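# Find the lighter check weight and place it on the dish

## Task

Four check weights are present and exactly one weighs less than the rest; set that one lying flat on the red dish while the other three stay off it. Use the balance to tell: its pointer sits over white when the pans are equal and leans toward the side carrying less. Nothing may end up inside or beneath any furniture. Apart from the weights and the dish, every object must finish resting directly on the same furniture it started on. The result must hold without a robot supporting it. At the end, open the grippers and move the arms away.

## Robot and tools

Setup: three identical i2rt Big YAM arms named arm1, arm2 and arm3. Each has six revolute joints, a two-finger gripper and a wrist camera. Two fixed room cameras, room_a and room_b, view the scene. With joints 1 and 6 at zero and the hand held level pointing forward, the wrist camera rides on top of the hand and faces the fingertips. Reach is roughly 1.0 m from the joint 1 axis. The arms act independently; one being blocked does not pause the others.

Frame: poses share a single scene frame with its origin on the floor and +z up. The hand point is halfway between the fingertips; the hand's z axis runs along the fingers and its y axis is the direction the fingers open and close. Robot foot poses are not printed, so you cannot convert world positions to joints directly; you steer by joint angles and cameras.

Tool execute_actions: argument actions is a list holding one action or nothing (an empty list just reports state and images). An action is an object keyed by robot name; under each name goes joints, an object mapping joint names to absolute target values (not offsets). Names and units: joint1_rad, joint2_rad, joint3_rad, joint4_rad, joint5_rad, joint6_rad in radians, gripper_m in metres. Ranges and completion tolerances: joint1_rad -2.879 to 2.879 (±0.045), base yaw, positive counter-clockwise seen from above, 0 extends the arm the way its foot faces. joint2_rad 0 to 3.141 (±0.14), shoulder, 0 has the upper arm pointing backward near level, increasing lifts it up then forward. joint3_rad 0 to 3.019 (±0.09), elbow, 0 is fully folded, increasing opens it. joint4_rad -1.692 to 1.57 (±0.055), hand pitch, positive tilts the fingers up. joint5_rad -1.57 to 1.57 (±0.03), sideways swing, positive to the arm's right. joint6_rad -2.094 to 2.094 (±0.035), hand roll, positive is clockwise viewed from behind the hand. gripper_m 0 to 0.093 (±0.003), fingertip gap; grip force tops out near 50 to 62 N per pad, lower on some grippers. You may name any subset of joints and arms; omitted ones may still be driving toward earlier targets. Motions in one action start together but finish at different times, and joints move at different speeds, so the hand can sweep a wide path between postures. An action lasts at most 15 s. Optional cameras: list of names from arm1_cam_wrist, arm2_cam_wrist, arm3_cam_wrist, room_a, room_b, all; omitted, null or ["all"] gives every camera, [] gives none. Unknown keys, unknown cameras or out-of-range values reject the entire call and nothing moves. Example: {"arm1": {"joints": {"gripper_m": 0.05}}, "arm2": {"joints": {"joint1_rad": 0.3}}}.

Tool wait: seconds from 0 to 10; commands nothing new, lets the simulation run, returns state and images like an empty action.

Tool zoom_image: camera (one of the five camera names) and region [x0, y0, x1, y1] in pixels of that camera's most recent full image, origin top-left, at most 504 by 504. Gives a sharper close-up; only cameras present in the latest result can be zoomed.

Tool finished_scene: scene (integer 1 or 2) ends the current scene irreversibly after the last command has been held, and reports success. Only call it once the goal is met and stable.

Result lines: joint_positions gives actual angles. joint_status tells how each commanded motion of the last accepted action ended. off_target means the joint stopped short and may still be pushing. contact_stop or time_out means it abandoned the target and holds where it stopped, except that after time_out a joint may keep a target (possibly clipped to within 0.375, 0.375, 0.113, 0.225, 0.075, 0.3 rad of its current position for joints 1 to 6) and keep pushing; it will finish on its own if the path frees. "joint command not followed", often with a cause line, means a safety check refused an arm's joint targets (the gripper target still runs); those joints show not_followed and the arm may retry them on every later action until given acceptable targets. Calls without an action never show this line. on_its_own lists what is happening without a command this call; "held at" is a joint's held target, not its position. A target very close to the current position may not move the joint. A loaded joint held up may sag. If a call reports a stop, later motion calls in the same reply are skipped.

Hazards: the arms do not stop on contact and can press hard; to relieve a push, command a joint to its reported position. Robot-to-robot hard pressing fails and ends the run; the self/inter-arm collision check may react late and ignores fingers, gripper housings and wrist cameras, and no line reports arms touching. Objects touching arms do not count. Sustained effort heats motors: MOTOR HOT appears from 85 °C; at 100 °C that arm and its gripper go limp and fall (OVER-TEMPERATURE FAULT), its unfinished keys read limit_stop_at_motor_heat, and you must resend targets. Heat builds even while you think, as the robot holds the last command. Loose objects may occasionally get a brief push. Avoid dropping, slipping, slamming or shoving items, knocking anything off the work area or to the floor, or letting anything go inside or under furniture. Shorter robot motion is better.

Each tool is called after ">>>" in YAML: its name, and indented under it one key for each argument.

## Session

>>> execute_actions:
  actions: []

Scene clock: 0.00 s.
arm1.joint_positions: joint1_rad=+0.420 joint2_rad=+0.382 joint3_rad=+1.640 joint4_rad=-1.319 joint5_rad=+0.276 joint6_rad=-0.088 gripper_m=+0.095
arm1.joint_status: not commanded
arm1.hand: x=-0.7893 y=-0.7008 z=+1.4950 quat_wxyz=(-0.155, +0.722, -0.089, -0.669) (m; scene frame)
arm2.joint_positions: joint1_rad=-0.423 joint2_rad=+0.510 joint3_rad=+1.593 joint4_rad=-1.350 joint5_rad=+0.299 joint6_rad=-0.564 gripper_m=+0.094
arm2.joint_status: not commanded
arm2.hand: x=-0.2498 y=+0.1572 z=+1.5447 quat_wxyz=(-0.248, -0.378, -0.697, +0.556) (m; scene frame)
arm3.joint_positions: joint1_rad=-0.667 joint2_rad=+0.571 joint3_rad=+1.707 joint4_rad=-1.303 joint5_rad=-0.280 joint6_rad=+0.377 gripper_m=+0.095
arm3.joint_status: not commanded
arm3.hand: x=+1.0134 y=+0.5804 z=+1.5526 quat_wxyz=(-0.430, +0.313, -0.690, -0.491) (m; scene frame)
pictures: arm1_cam_wrist, arm2_cam_wrist, arm3_cam_wrist, room_a, room_b
Images, in order (width x height): arm1_cam_wrist 616x616, arm2_cam_wrist 616x616, arm3_cam_wrist 616x616, room_a 896x504, room_b 896x504.

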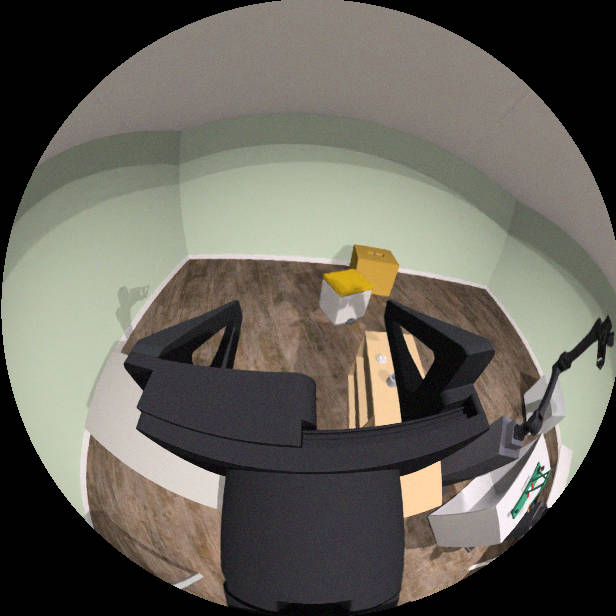

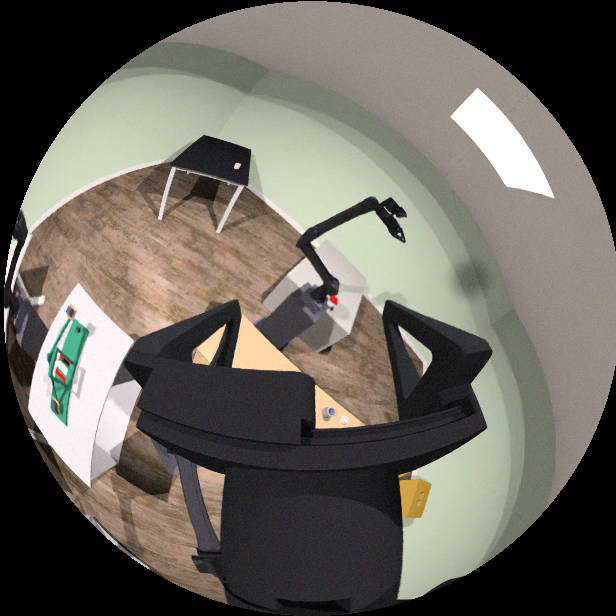

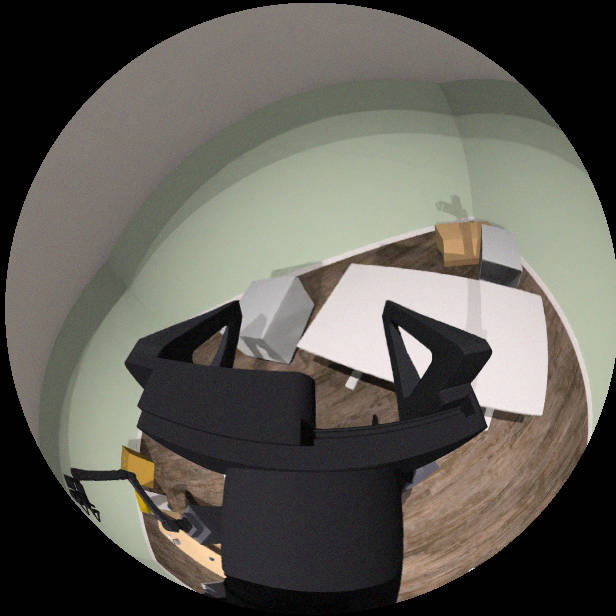

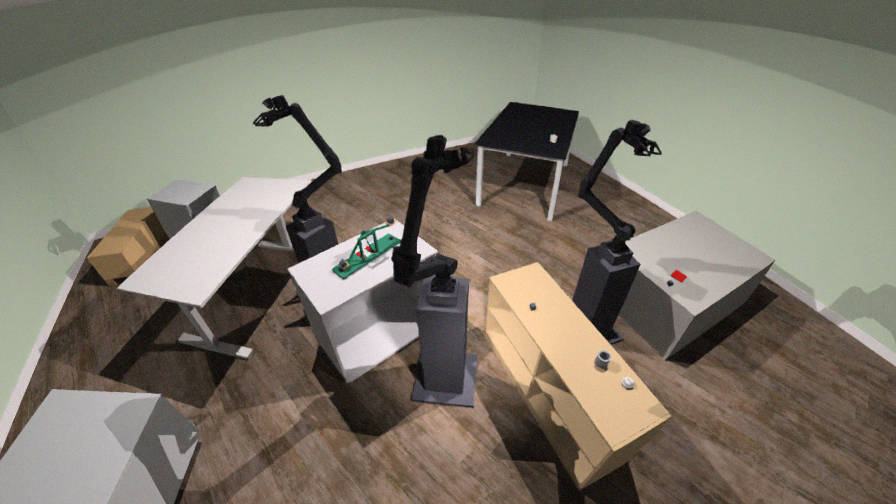

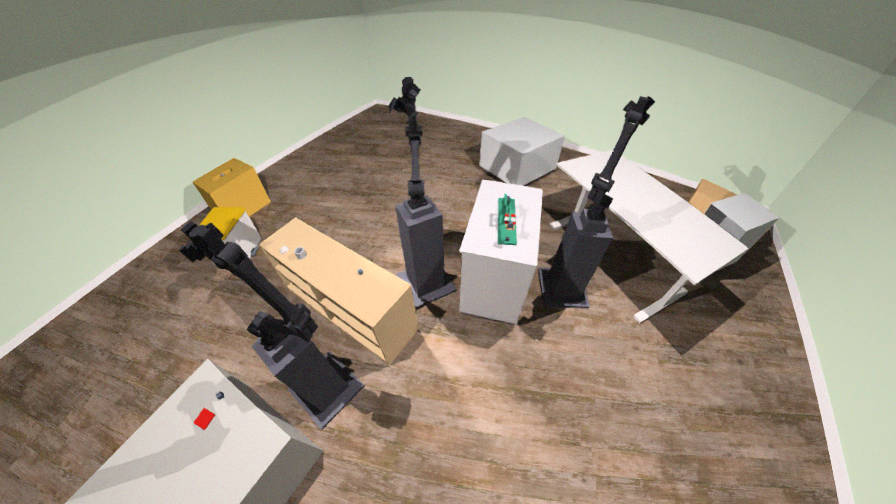

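>>> zoom_image:
  camera: "room_a"
  region: [320, 205, 420, 285]

>>> zoom_image:
  camera: "room_b"
  region: [460, 175, 550, 265]

Region (320, 205, 420, 285) of room_a's 896x504 image, scaled by 5.040, with more detail than that image has; it fills the top 403 rows of this view, and the rest is white.

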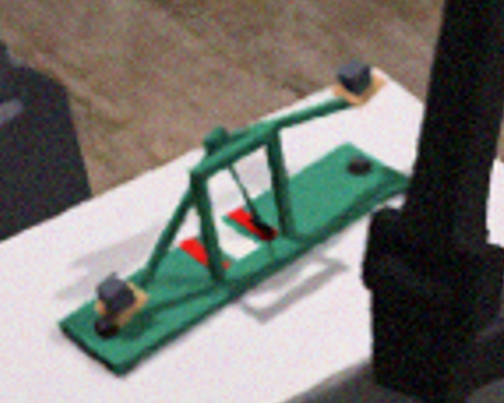

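Region (460, 175, 550, 265) of room_b's 896x504 image, scaled by 5.600, with more detail than that image has.

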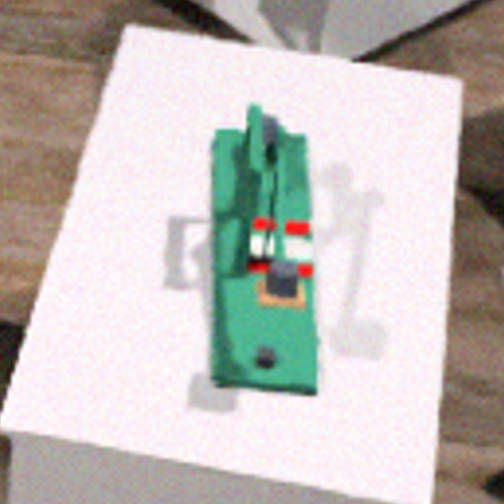

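>>> execute_actions:
  actions:
    - {"arm1":{"joints":{"joint1_rad":1.28,"joint2_rad":2.1,"joint3_rad":1.85,"joint4_rad":-1.31,"joint5_rad":0,"joint6_rad":0}},"arm2":{"joints":{"joint1_rad":0.72,"joint2_rad":2.0,"joint3_rad":2.11,"joint4_rad":-1.64,"joint5_rad":0,"joint6_rad":1.28}}}
  cameras: ["arm1_cam_wrist","arm2_cam_wrist","room_a","room_b"]

Scene clock: 10.47 s.
arm1.joint_positions: joint1_rad=+1.287 joint2_rad=+2.114 joint3_rad=+1.824 joint4_rad=-1.309 joint5_rad=+0.002 joint6_rad=-0.007 gripper_m=+0.095
arm1.joint_status: all done
arm1.hand: x=-1.1878 y=-1.2034 z=+0.8773 quat_wxyz=(-0.007, +0.921, +0.390, +0.012) (m; scene frame)
arm2.joint_positions: joint1_rad=+0.725 joint2_rad=+2.031 joint3_rad=+2.073 joint4_rad=-1.622 joint5_rad=+0.001 joint6_rad=+1.270 gripper_m=+0.094
arm2.joint_status: all done
arm2.hand: x=+0.3837 y=+0.1828 z=+1.1003 quat_wxyz=(+0.009, -0.667, -0.745, +0.003) (m; scene frame)
arm3.joint_positions: joint1_rad=-0.667 joint2_rad=+0.571 joint3_rad=+1.707 joint4_rad=-1.303 joint5_rad=-0.280 joint6_rad=+0.377 gripper_m=+0.095
arm3.joint_status: not commanded
arm3.hand: x=+1.0134 y=+0.5804 z=+1.5526 quat_wxyz=(-0.430, +0.313, -0.690, -0.491) (m; scene frame)
pictures: arm1_cam_wrist, arm2_cam_wrist, room_a, room_b
Images, in order (width x height): arm1_cam_wrist 616x616, arm2_cam_wrist 616x616, room_a 896x504, room_b 896x504.

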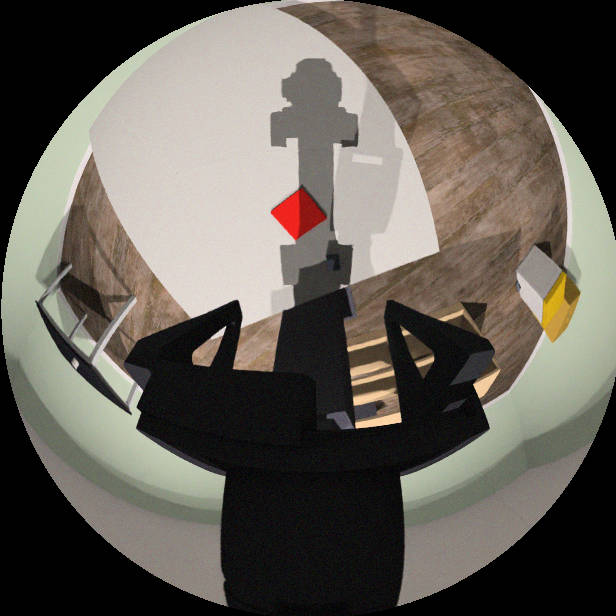

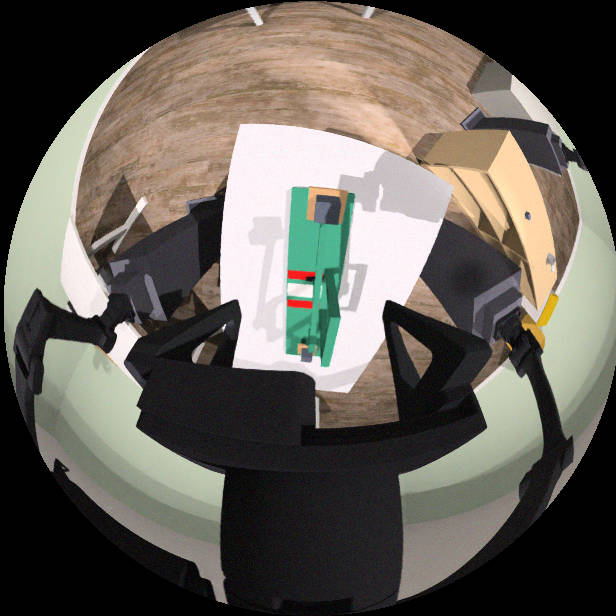

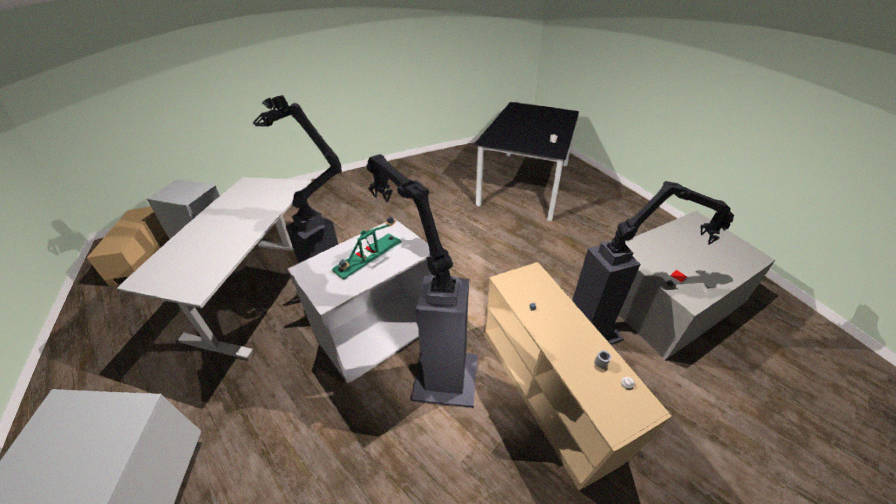

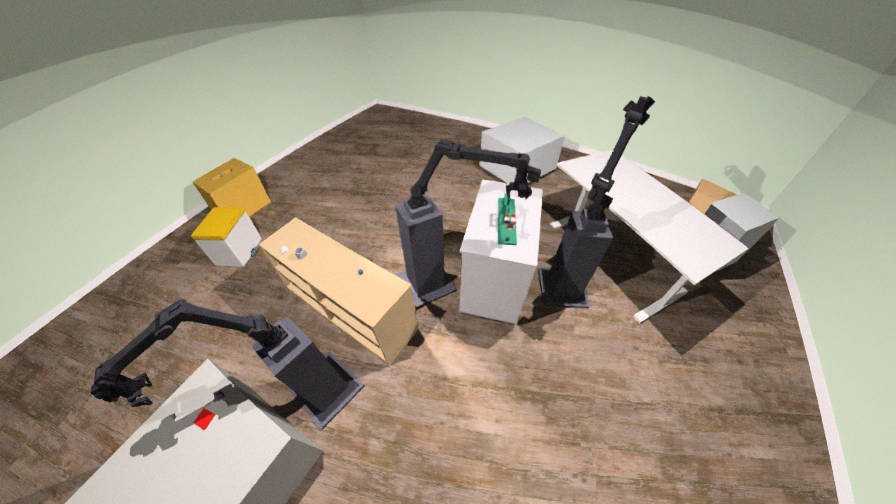

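>>> zoom_image:
  camera: "arm2_cam_wrist"
  region: [270, 170, 370, 270]

>>> zoom_image:
  camera: "arm1_cam_wrist"
  region: [250, 170, 370, 290]

Region (270, 170, 370, 270) of arm2_cam_wrist's 616x616 image, scaled by 5.040, with more detail than that image has.

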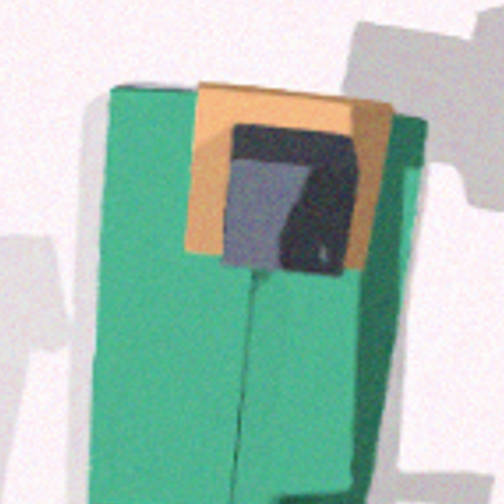

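Region (250, 170, 370, 290) of arm1_cam_wrist's 616x616 image, scaled by 4.200, with more detail than that image has.

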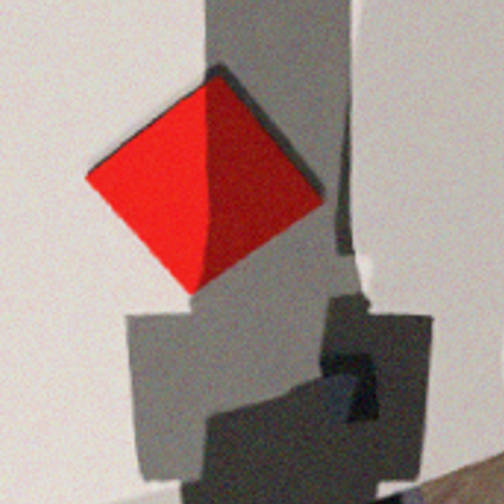

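>>> execute_actions:
  actions:
    - {"arm1":{"joints":{"joint1_rad":0.0,"joint2_rad":1.0,"joint3_rad":1.4,"joint4_rad":-1.6}},"arm2":{"joints":{"joint1_rad":0.69,"joint2_rad":2.05,"joint3_rad":1.765,"joint4_rad":-1.22,"joint5_rad":0.14,"joint6_rad":1.33}}}
  cameras: ["arm2_cam_wrist","room_a"]

Scene clock: 29.00 s.
arm1.joint_positions: joint1_rad=+0.002 joint2_rad=+1.000 joint3_rad=+1.395 joint4_rad=-1.591 joint5_rad=+0.002 joint6_rad=-0.005 gripper_m=+0.095
arm1.joint_status: all done
arm1.hand: x=-1.0204 y=-0.6015 z=+1.2160 quat_wxyz=(-0.046, +0.953, -0.237, -0.181) (m; scene frame)
arm2.joint_positions: joint1_rad=+0.693 joint2_rad=+2.060 joint3_rad=+1.752 joint4_rad=-1.240 joint5_rad=+0.136 joint6_rad=+1.321 gripper_m=+0.094
arm2.joint_status: all done
arm2.hand: x=+0.3724 y=+0.1414 z=+0.9631 quat_wxyz=(-0.040, -0.696, -0.715, +0.053) (m; scene frame)
arm3.joint_positions: joint1_rad=-0.667 joint2_rad=+0.571 joint3_rad=+1.707 joint4_rad=-1.303 joint5_rad=-0.280 joint6_rad=+0.377 gripper_m=+0.095
arm3.joint_status: not commanded
arm3.hand: x=+1.0134 y=+0.5804 z=+1.5526 quat_wxyz=(-0.430, +0.313, -0.690, -0.491) (m; scene frame)
pictures: arm2_cam_wrist, room_a
Images, in order (width x height): arm2_cam_wrist 616x616, room_a 896x504.

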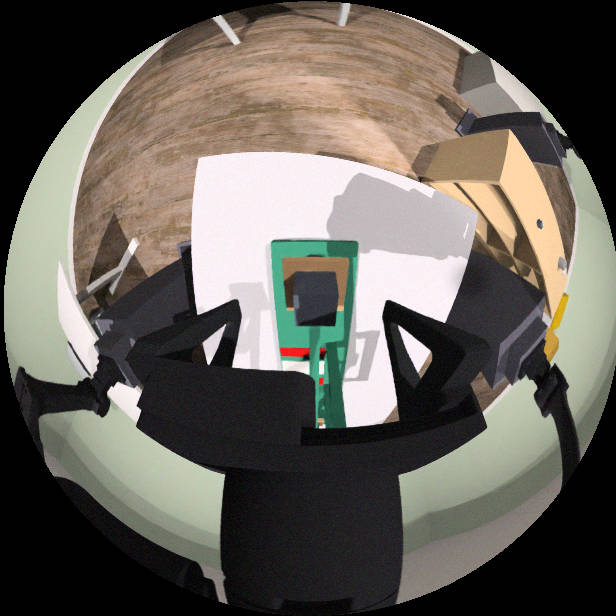

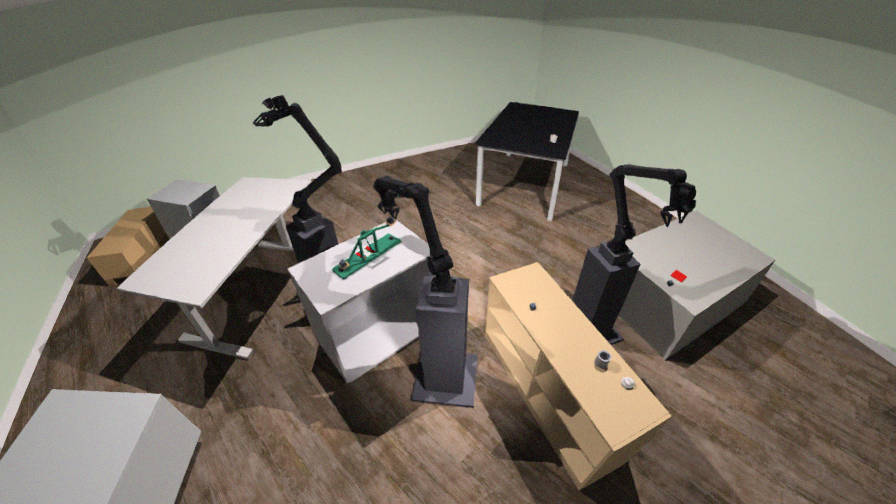

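>>> execute_actions:
  actions:
    - {"arm1":{"joints":{"joint1_rad":-0.7}},"arm2":{"joints":{"joint1_rad":0.706,"joint2_rad":2.095,"joint3_rad":1.735,"joint4_rad":-1.19,"joint6_rad":1.29}}}
  cameras: ["arm2_cam_wrist"]

Scene clock: 34.17 s.
arm1.joint_positions: joint1_rad=-0.698 joint2_rad=+1.000 joint3_rad=+1.395 joint4_rad=-1.591 joint5_rad=+0.002 joint6_rad=-0.005 gripper_m=+0.095
arm1.joint_status: all done
arm1.hand: x=-0.8579 y=-0.4571 z=+1.2156 quat_wxyz=(-0.105, +0.815, -0.549, -0.154) (m; scene frame)
arm2.joint_positions: joint1_rad=+0.693 joint2_rad=+2.088 joint3_rad=+1.729 joint4_rad=-1.210 joint5_rad=+0.136 joint6_rad=+1.299 gripper_m=+0.094
arm2.joint_status: all done
arm2.hand: x=+0.3689 y=+0.1423 z=+0.9376 quat_wxyz=(-0.030, -0.687, -0.723, +0.059) (m; scene frame)
arm3.joint_positions: joint1_rad=-0.667 joint2_rad=+0.571 joint3_rad=+1.707 joint4_rad=-1.303 joint5_rad=-0.280 joint6_rad=+0.377 gripper_m=+0.095
arm3.joint_status: not commanded
arm3.hand: x=+1.0134 y=+0.5804 z=+1.5526 quat_wxyz=(-0.430, +0.313, -0.690, -0.491) (m; scene frame)
pictures: arm2_cam_wrist
Images, in order (width x height): arm2_cam_wrist 616x616.

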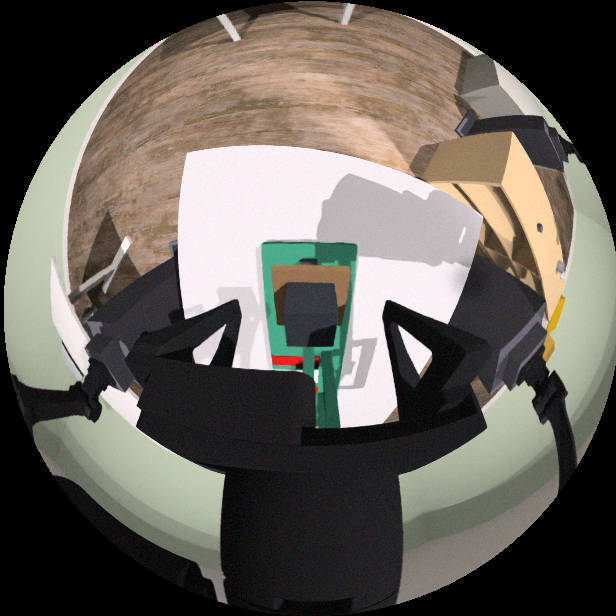

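>>> execute_actions:
  actions:
    - {"arm1":{"joints":{"joint1_rad":-1.0}},"arm2":{"joints":{"gripper_m":0.0}}}
  cameras: ["arm1_cam_wrist","arm2_cam_wrist"]

Scene clock: 36.60 s.
arm1.joint_positions: joint1_rad=-1.000 joint2_rad=+1.000 joint3_rad=+1.395 joint4_rad=-1.591 joint5_rad=+0.002 joint6_rad=-0.005 gripper_m=+0.095
arm1.joint_status: all done
arm1.hand: x=-0.7650 y=-0.4358 z=+1.2154 quat_wxyz=(-0.127, +0.723, -0.666, -0.136) (m; scene frame)
arm2.joint_positions: joint1_rad=+0.693 joint2_rad=+2.088 joint3_rad=+1.729 joint4_rad=-1.210 joint5_rad=+0.136 joint6_rad=+1.299 gripper_m=+0.029
arm2.joint_status: gripper_m off_target (ended at +0.029, target +0.000)
arm2.hand: x=+0.3692 y=+0.1424 z=+0.9376 quat_wxyz=(-0.031, -0.687, -0.724, +0.059) (m; scene frame)
arm3.joint_positions: joint1_rad=-0.667 joint2_rad=+0.571 joint3_rad=+1.707 joint4_rad=-1.303 joint5_rad=-0.280 joint6_rad=+0.377 gripper_m=+0.095
arm3.joint_status: not commanded
arm3.hand: x=+1.0134 y=+0.5804 z=+1.5526 quat_wxyz=(-0.430, +0.313, -0.690, -0.491) (m; scene frame)
pictures: arm1_cam_wrist, arm2_cam_wrist
Images, in order (width x height): arm1_cam_wrist 616x616, arm2_cam_wrist 616x616.

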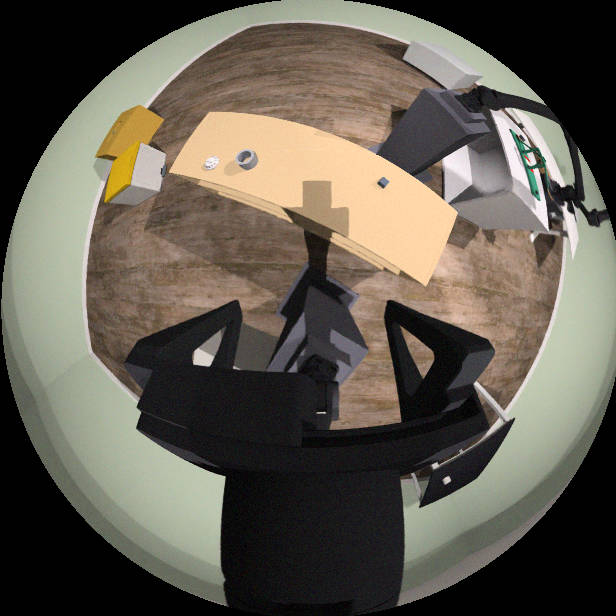

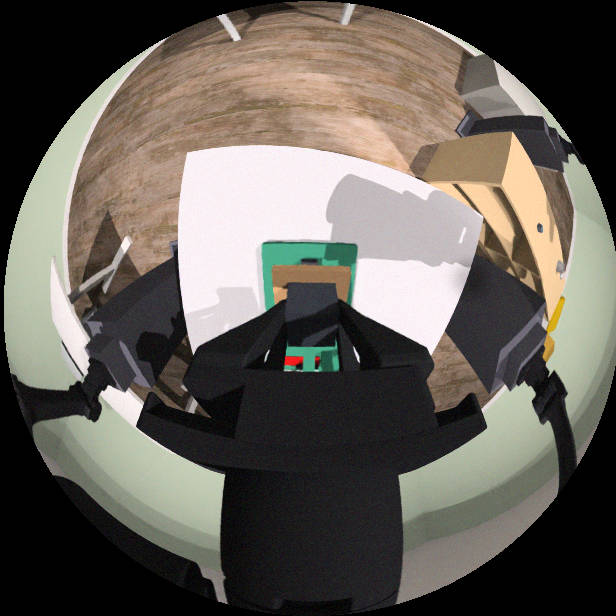

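>>> execute_actions:
  actions:
    - {"arm1":{"joints":{"joint1_rad":-1.61,"joint2_rad":0.7}},"arm2":{"joints":{"joint1_rad":-1.02,"joint2_rad":1.9,"joint3_rad":1.62,"joint4_rad":-1.28,"joint5_rad":0}}}
  cameras: ["arm2_cam_wrist","room_a","room_b"]

Scene clock: 48.83 s.
arm1.joint_positions: joint1_rad=-1.605 joint2_rad=+0.704 joint3_rad=+1.386 joint4_rad=-1.592 joint5_rad=+0.002 joint6_rad=-0.005 gripper_m=+0.095
arm1.joint_status: all done
arm1.hand: x=-0.6274 y=-0.5583 z=+1.2854 quat_wxyz=(-0.281, +0.473, -0.819, -0.160) (m; scene frame)
arm2.joint_positions: joint1_rad=-1.030 joint2_rad=+1.924 joint3_rad=+1.603 joint4_rad=-1.265 joint5_rad=+0.001 joint6_rad=+1.297 gripper_m=+0.029
arm2.joint_status: all done
arm2.hand: x=-0.4465 y=-0.2329 z=+0.9911 quat_wxyz=(+0.010, -0.999, +0.050, +0.003) (m; scene frame)
arm3.joint_positions: joint1_rad=-0.667 joint2_rad=+0.571 joint3_rad=+1.707 joint4_rad=-1.303 joint5_rad=-0.280 joint6_rad=+0.377 gripper_m=+0.095
arm3.joint_status: not commanded
arm3.hand: x=+1.0134 y=+0.5804 z=+1.5526 quat_wxyz=(-0.430, +0.313, -0.690, -0.491) (m; scene frame)
pictures: arm2_cam_wrist, room_a, room_b
Images, in order (width x height): arm2_cam_wrist 616x616, room_a 896x504, room_b 896x504.

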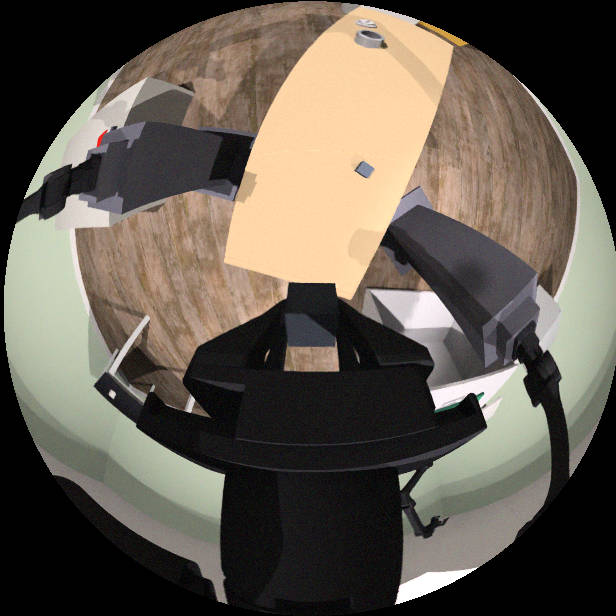

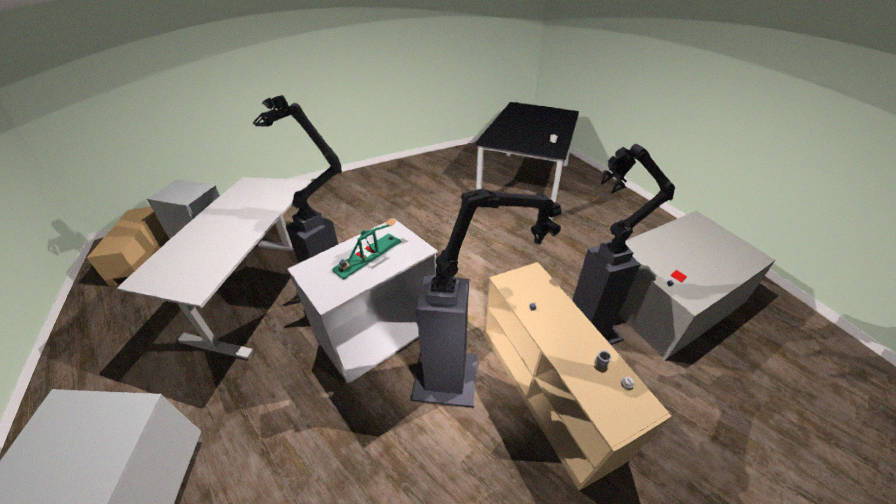

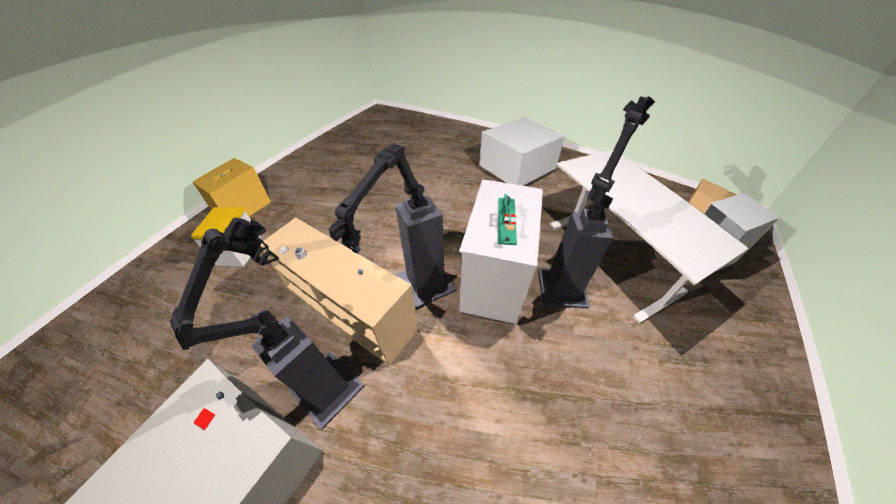

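>>> zoom_image:
  camera: "arm2_cam_wrist"
  region: [335, 140, 395, 200]

Region (335, 140, 395, 200) of arm2_cam_wrist's 616x616 image, scaled by 8.400, with more detail than that image has.

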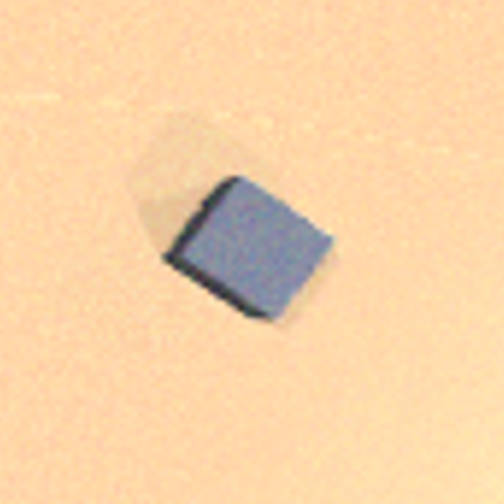

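>>> execute_actions:
  actions:
    - {"arm2":{"joints":{"joint2_rad":2.40,"joint3_rad":1.51,"joint4_rad":-0.63}}}
  cameras: ["arm2_cam_wrist","room_a"]

>>> zoom_image:
  camera: "room_a"
  region: [490, 240, 590, 320]

Scene clock: 54.40 s.
arm1.joint_positions: joint1_rad=-1.605 joint2_rad=+0.704 joint3_rad=+1.386 joint4_rad=-1.592 joint5_rad=+0.002 joint6_rad=-0.005 gripper_m=+0.095
arm1.joint_status: not commanded
arm1.hand: x=-0.6274 y=-0.5583 z=+1.2854 quat_wxyz=(-0.281, +0.473, -0.819, -0.160) (m; scene frame)
arm2.joint_positions: joint1_rad=-1.030 joint2_rad=+2.437 joint3_rad=+1.483 joint4_rad=-0.648 joint5_rad=+0.001 joint6_rad=+1.297 gripper_m=+0.029
arm2.joint_status: all done
arm2.hand: x=-0.4466 y=-0.2238 z=+0.6618 quat_wxyz=(+0.018, -0.999, +0.050, +0.000) (m; scene frame)
arm3.joint_positions: joint1_rad=-0.667 joint2_rad=+0.571 joint3_rad=+1.707 joint4_rad=-1.303 joint5_rad=-0.280 joint6_rad=+0.377 gripper_m=+0.095
arm3.joint_status: not commanded
arm3.hand: x=+1.0134 y=+0.5804 z=+1.5526 quat_wxyz=(-0.430, +0.313, -0.690, -0.491) (m; scene frame)
pictures: arm2_cam_wrist, room_a
Images, in order (width x height): arm2_cam_wrist 616x616, room_a 896x504.

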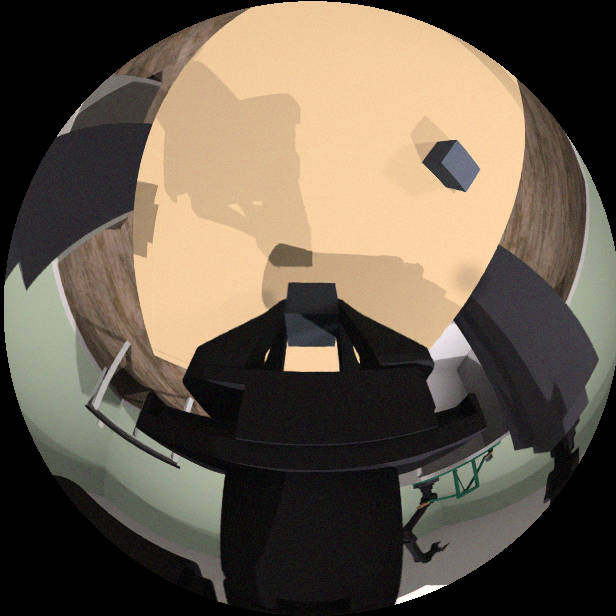

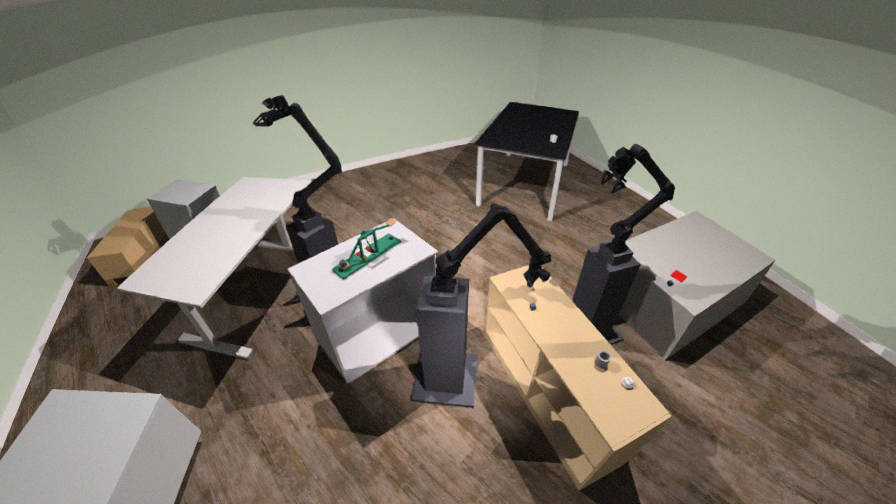

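Region (490, 240, 590, 320) of room_a's 896x504 image, scaled by 5.040, with more detail than that image has; it fills the top 403 rows of this view, and the rest is white.

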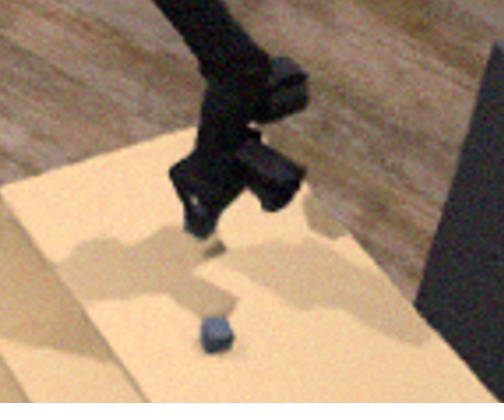

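>>> execute_actions:
  actions:
    - {"arm2":{"joints":{"joint2_rad":2.485,"joint4_rad":-0.55}}}
  cameras: ["arm2_cam_wrist"]

Scene clock: 57.60 s.
arm1.joint_positions: joint1_rad=-1.605 joint2_rad=+0.704 joint3_rad=+1.386 joint4_rad=-1.592 joint5_rad=+0.002 joint6_rad=-0.005 gripper_m=+0.095
arm1.joint_status: not commanded
arm1.hand: x=-0.6274 y=-0.5583 z=+1.2854 quat_wxyz=(-0.281, +0.473, -0.819, -0.160) (m; scene frame)
arm2.joint_positions: joint1_rad=-1.030 joint2_rad=+2.488 joint3_rad=+1.483 joint4_rad=-0.569 joint5_rad=+0.001 joint6_rad=+1.297 gripper_m=+0.029
arm2.joint_status: all done
arm2.hand: x=-0.4470 y=-0.2238 z=+0.6335 quat_wxyz=(+0.004, -0.999, +0.050, +0.004) (m; scene frame)
arm3.joint_positions: joint1_rad=-0.667 joint2_rad=+0.571 joint3_rad=+1.707 joint4_rad=-1.303 joint5_rad=-0.280 joint6_rad=+0.377 gripper_m=+0.095
arm3.joint_status: not commanded
arm3.hand: x=+1.0134 y=+0.5804 z=+1.5526 quat_wxyz=(-0.430, +0.313, -0.690, -0.491) (m; scene frame)
pictures: arm2_cam_wrist
Images, in order (width x height): arm2_cam_wrist 616x616.

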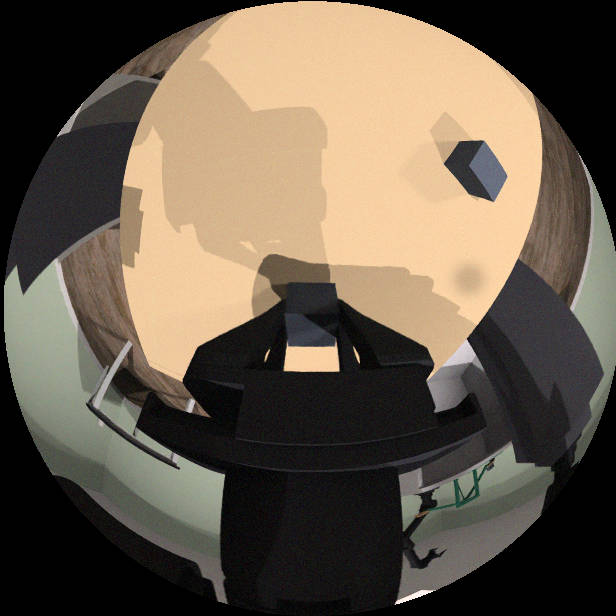

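>>> execute_actions:
  actions:
    - {"arm2":{"joints":{"joint2_rad":2.505}}}
  cameras: []

>>> execute_actions:
  actions:
    - {"arm2":{"joints":{"joint2_rad":2.49,"gripper_m":0.09}}}
  cameras: ["arm2_cam_wrist"]

Scene clock: 60.90 s.
arm1.joint_positions: joint1_rad=-1.605 joint2_rad=+0.704 joint3_rad=+1.386 joint4_rad=-1.592 joint5_rad=+0.002 joint6_rad=-0.005 gripper_m=+0.095
arm1.joint_status: not commanded
arm1.hand: x=-0.6274 y=-0.5583 z=+1.2854 quat_wxyz=(-0.281, +0.473, -0.819, -0.160) (m; scene frame)
arm2.joint_positions: joint1_rad=-1.030 joint2_rad=+2.496 joint3_rad=+1.483 joint4_rad=-0.569 joint5_rad=+0.001 joint6_rad=+1.297 gripper_m=+0.029
arm2.joint_status: all done
arm2.hand: x=-0.4459 y=-0.2210 z=+0.6294 quat_wxyz=(+0.008, -0.999, +0.050, +0.003) (m; scene frame)
arm3.joint_positions: joint1_rad=-0.667 joint2_rad=+0.571 joint3_rad=+1.707 joint4_rad=-1.303 joint5_rad=-0.280 joint6_rad=+0.377 gripper_m=+0.095
arm3.joint_status: not commanded
arm3.hand: x=+1.0134 y=+0.5804 z=+1.5526 quat_wxyz=(-0.430, +0.313, -0.690, -0.491) (m; scene frame)
pictures: none
No camera images: the call's "cameras" was empty. Leave "cameras" out to get every camera's image.

Scene clock: 61.60 s.
arm1.joint_positions: joint1_rad=-1.605 joint2_rad=+0.704 joint3_rad=+1.386 joint4_rad=-1.592 joint5_rad=+0.002 joint6_rad=-0.005 gripper_m=+0.095
arm1.joint_status: not commanded
arm1.hand: x=-0.6274 y=-0.5583 z=+1.2854 quat_wxyz=(-0.281, +0.473, -0.819, -0.160) (m; scene frame)
arm2.joint_positions: joint1_rad=-1.030 joint2_rad=+2.496 joint3_rad=+1.483 joint4_rad=-0.569 joint5_rad=+0.001 joint6_rad=+1.297 gripper_m=+0.090
arm2.joint_status: all done
arm2.hand: x=-0.4459 y=-0.2210 z=+0.6294 quat_wxyz=(+0.008, -0.999, +0.050, +0.003) (m; scene frame)
arm3.joint_positions: joint1_rad=-0.667 joint2_rad=+0.571 joint3_rad=+1.707 joint4_rad=-1.303 joint5_rad=-0.280 joint6_rad=+0.377 gripper_m=+0.095
arm3.joint_status: not commanded
arm3.hand: x=+1.0134 y=+0.5804 z=+1.5526 quat_wxyz=(-0.430, +0.313, -0.690, -0.491) (m; scene frame)
pictures: arm2_cam_wrist
Images, in order (width x height): arm2_cam_wrist 616x616.

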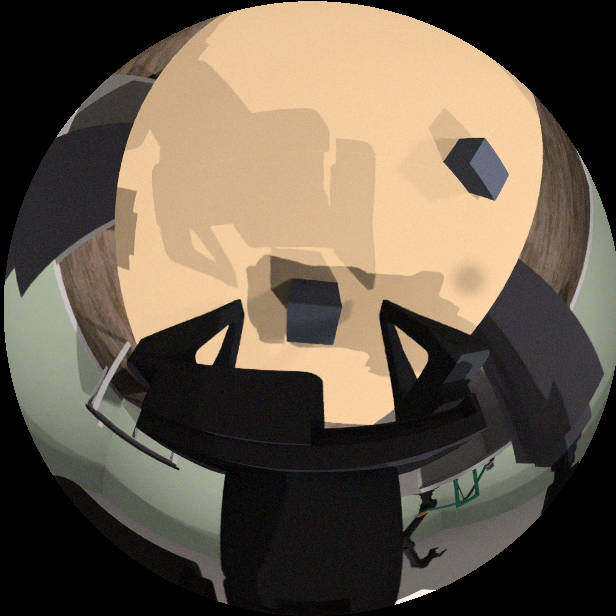

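>>> execute_actions:
  actions:
    - {"arm1":{"joints":{"joint1_rad":-1.585,"joint2_rad":1.4,"joint3_rad":1.5,"joint6_rad":-0.37}},"arm2":{"joints":{"joint1_rad":-0.2,"joint2_rad":1.8,"joint4_rad":-1.2}}}
  cameras: ["room_b"]

Scene clock: 68.93 s.
arm1.joint_positions: joint1_rad=-1.593 joint2_rad=+1.411 joint3_rad=+1.480 joint4_rad=-1.594 joint5_rad=+0.002 joint6_rad=-0.361 gripper_m=+0.095
arm1.joint_status: all done
arm1.hand: x=-0.5331 y=-0.3862 z=+1.1071 quat_wxyz=(-0.021, +0.650, -0.759, -0.007) (m; scene frame)
arm2.joint_positions: joint1_rad=-0.193 joint2_rad=+1.791 joint3_rad=+1.505 joint4_rad=-1.183 joint5_rad=-0.001 joint6_rad=+1.296 gripper_m=+0.090
arm2.joint_status: all done
arm2.hand: x=+0.0153 y=-0.2006 z=+1.0238 quat_wxyz=(-0.046, -0.932, -0.361, -0.002) (m; scene frame)
arm3.joint_positions: joint1_rad=-0.667 joint2_rad=+0.571 joint3_rad=+1.707 joint4_rad=-1.303 joint5_rad=-0.280 joint6_rad=+0.377 gripper_m=+0.095
arm3.joint_status: not commanded
arm3.hand: x=+1.0134 y=+0.5804 z=+1.5526 quat_wxyz=(-0.430, +0.313, -0.690, -0.491) (m; scene frame)
pictures: room_b
Images, in order (width x height): room_b 896x504.

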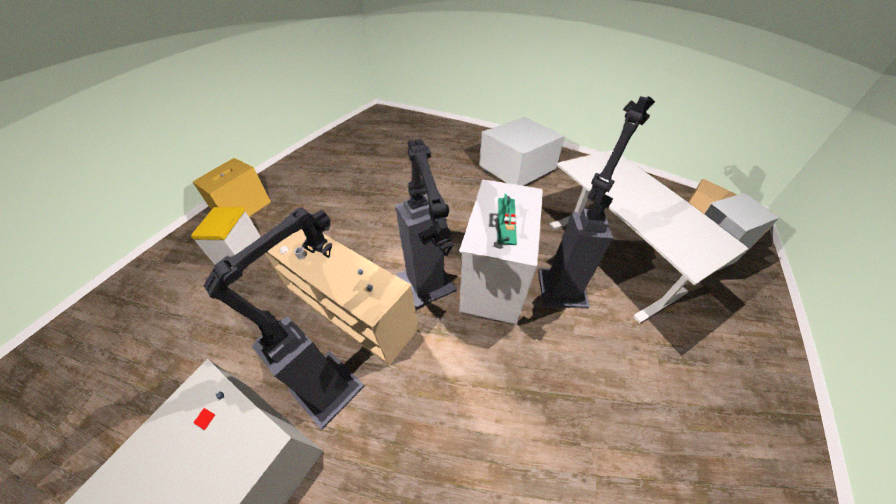

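>>> execute_actions:
  actions:
    - {"arm1":{"joints":{"joint2_rad":2.245,"joint3_rad":1.597,"joint4_rad":-0.867}},"arm2":{"joints":{"joint2_rad":1.2}}}
  cameras: ["arm1_cam_wrist"]

Scene clock: 73.30 s.
arm1.joint_positions: joint1_rad=-1.593 joint2_rad=+2.267 joint3_rad=+1.575 joint4_rad=-0.880 joint5_rad=+0.002 joint6_rad=-0.362 gripper_m=+0.095
arm1.joint_status: all done
arm1.hand: x=-0.4402 y=-0.2212 z=+0.6991 quat_wxyz=(+0.001, +0.651, -0.759, +0.000) (m; scene frame)
arm2.joint_positions: joint1_rad=-0.193 joint2_rad=+1.203 joint3_rad=+1.491 joint4_rad=-1.183 joint5_rad=-0.001 joint6_rad=+1.296 gripper_m=+0.090
arm2.joint_status: all done
arm2.hand: x=-0.0237 y=-0.1191 z=+1.3170 quat_wxyz=(-0.326, -0.881, -0.342, -0.029) (m; scene frame)
arm3.joint_positions: joint1_rad=-0.667 joint2_rad=+0.571 joint3_rad=+1.707 joint4_rad=-1.303 joint5_rad=-0.280 joint6_rad=+0.377 gripper_m=+0.095
arm3.joint_status: not commanded
arm3.hand: x=+1.0134 y=+0.5804 z=+1.5526 quat_wxyz=(-0.430, +0.313, -0.690, -0.491) (m; scene frame)
pictures: arm1_cam_wrist
Images, in order (width x height): arm1_cam_wrist 616x616.

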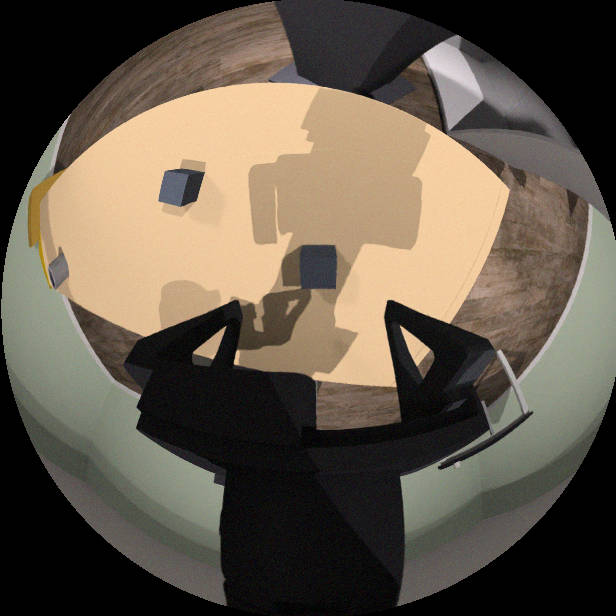

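>>> execute_actions:
  actions:
    - {"arm1":{"joints":{"joint2_rad":2.365,"joint4_rad":-0.75}}}
  cameras: ["arm1_cam_wrist"]

Scene clock: 76.93 s.
arm1.joint_positions: joint1_rad=-1.593 joint2_rad=+2.389 joint3_rad=+1.575 joint4_rad=-0.763 joint5_rad=+0.002 joint6_rad=-0.362 gripper_m=+0.095
arm1.joint_status: all done
arm1.hand: x=-0.4429 y=-0.2257 z=+0.6274 quat_wxyz=(+0.003, +0.651, -0.759, +0.001) (m; scene frame)
arm2.joint_positions: joint1_rad=-0.193 joint2_rad=+1.203 joint3_rad=+1.491 joint4_rad=-1.183 joint5_rad=-0.001 joint6_rad=+1.296 gripper_m=+0.090
arm2.joint_status: not commanded
arm2.hand: x=-0.0237 y=-0.1191 z=+1.3170 quat_wxyz=(-0.326, -0.881, -0.342, -0.029) (m; scene frame)
arm3.joint_positions: joint1_rad=-0.667 joint2_rad=+0.571 joint3_rad=+1.707 joint4_rad=-1.303 joint5_rad=-0.280 joint6_rad=+0.377 gripper_m=+0.095
arm3.joint_status: not commanded
arm3.hand: x=+1.0134 y=+0.5804 z=+1.5526 quat_wxyz=(-0.430, +0.313, -0.690, -0.491) (m; scene frame)
pictures: arm1_cam_wrist
Images, in order (width x height): arm1_cam_wrist 616x616.

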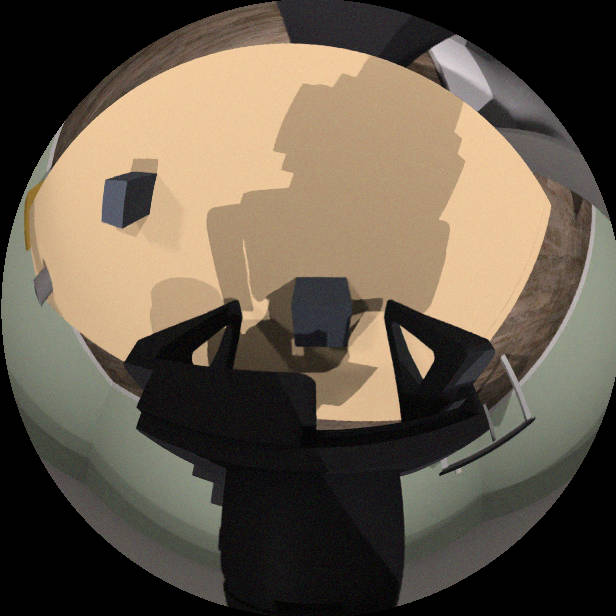

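>>> execute_actions:
  actions:
    - {"arm1":{"joints":{"gripper_m":0.0}}}
  cameras: []

>>> execute_actions:
  actions:
    - {"arm1":{"joints":{"joint1_rad":1.335,"joint2_rad":2.05,"joint3_rad":1.7,"joint4_rad":-1.2,"joint6_rad":0}}}
  cameras: ["arm1_cam_wrist","room_a"]

Scene clock: 81.77 s.
arm1.joint_positions: joint1_rad=-1.593 joint2_rad=+2.389 joint3_rad=+1.575 joint4_rad=-0.763 joint5_rad=+0.002 joint6_rad=-0.363 gripper_m=+0.030
arm1.joint_status: gripper_m off_target (ended at +0.030, target +0.000)
arm1.hand: x=-0.4428 y=-0.2257 z=+0.6274 quat_wxyz=(+0.003, +0.651, -0.759, +0.001) (m; scene frame)
arm2.joint_positions: joint1_rad=-0.193 joint2_rad=+1.203 joint3_rad=+1.491 joint4_rad=-1.183 joint5_rad=-0.001 joint6_rad=+1.296 gripper_m=+0.090
arm2.joint_status: not commanded
arm2.hand: x=-0.0237 y=-0.1191 z=+1.3170 quat_wxyz=(-0.326, -0.881, -0.342, -0.029) (m; scene frame)
arm3.joint_positions: joint1_rad=-0.667 joint2_rad=+0.571 joint3_rad=+1.707 joint4_rad=-1.303 joint5_rad=-0.280 joint6_rad=+0.377 gripper_m=+0.095
arm3.joint_status: not commanded
arm3.hand: x=+1.0134 y=+0.5804 z=+1.5526 quat_wxyz=(-0.430, +0.313, -0.690, -0.491) (m; scene frame)
pictures: none
No camera images: the call's "cameras" was empty. Leave "cameras" out to get every camera's image.

Scene clock: 84.53 s.
arm1.joint_positions: joint1_rad=+1.337 joint2_rad=+2.082 joint3_rad=+1.694 joint4_rad=-1.189 joint5_rad=-0.001 joint6_rad=-0.008 gripper_m=+0.030
arm1.joint_status: all done
arm1.hand: x=-1.1535 y=-1.2135 z=+0.8495 quat_wxyz=(-0.001, +0.911, +0.413, +0.002) (m; scene frame)
arm2.joint_positions: joint1_rad=-0.193 joint2_rad=+1.203 joint3_rad=+1.491 joint4_rad=-1.183 joint5_rad=-0.001 joint6_rad=+1.296 gripper_m=+0.090
arm2.joint_status: not commanded
arm2.hand: x=-0.0237 y=-0.1191 z=+1.3170 quat_wxyz=(-0.326, -0.881, -0.342, -0.029) (m; scene frame)
arm3.joint_positions: joint1_rad=-0.667 joint2_rad=+0.571 joint3_rad=+1.707 joint4_rad=-1.303 joint5_rad=-0.280 joint6_rad=+0.377 gripper_m=+0.095
arm3.joint_status: not commanded
arm3.hand: x=+1.0134 y=+0.5804 z=+1.5526 quat_wxyz=(-0.430, +0.313, -0.690, -0.491) (m; scene frame)
pictures: arm1_cam_wrist, room_a
Images, in order (width x height): arm1_cam_wrist 616x616, room_a 896x504.

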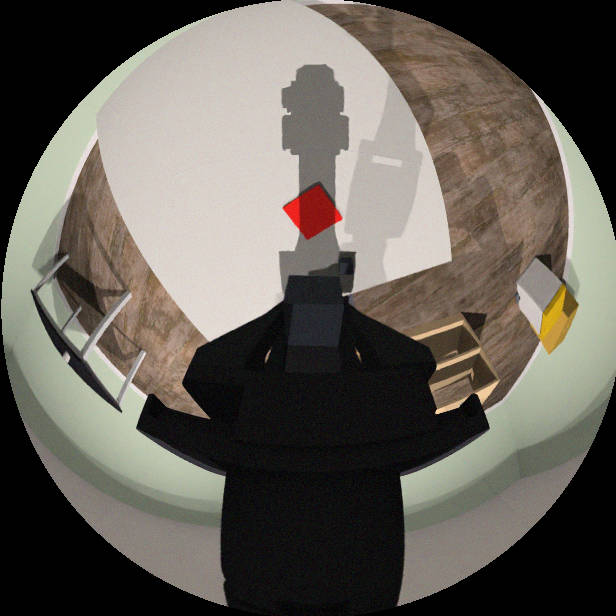

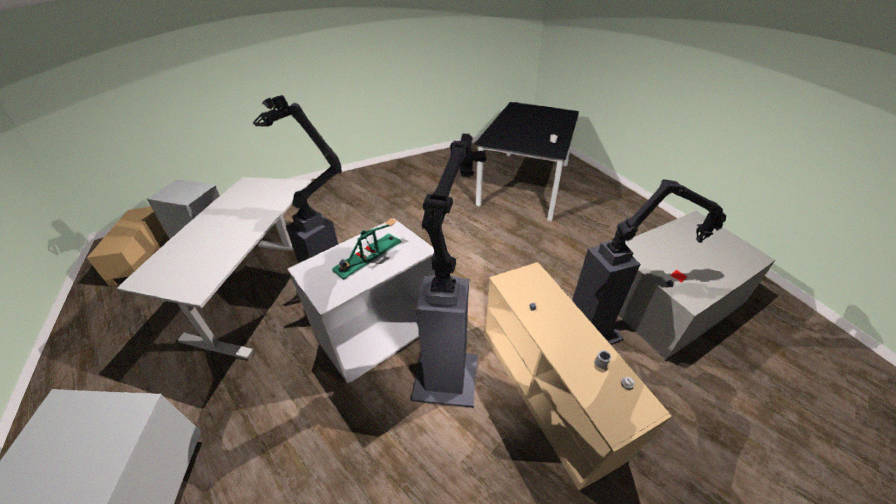

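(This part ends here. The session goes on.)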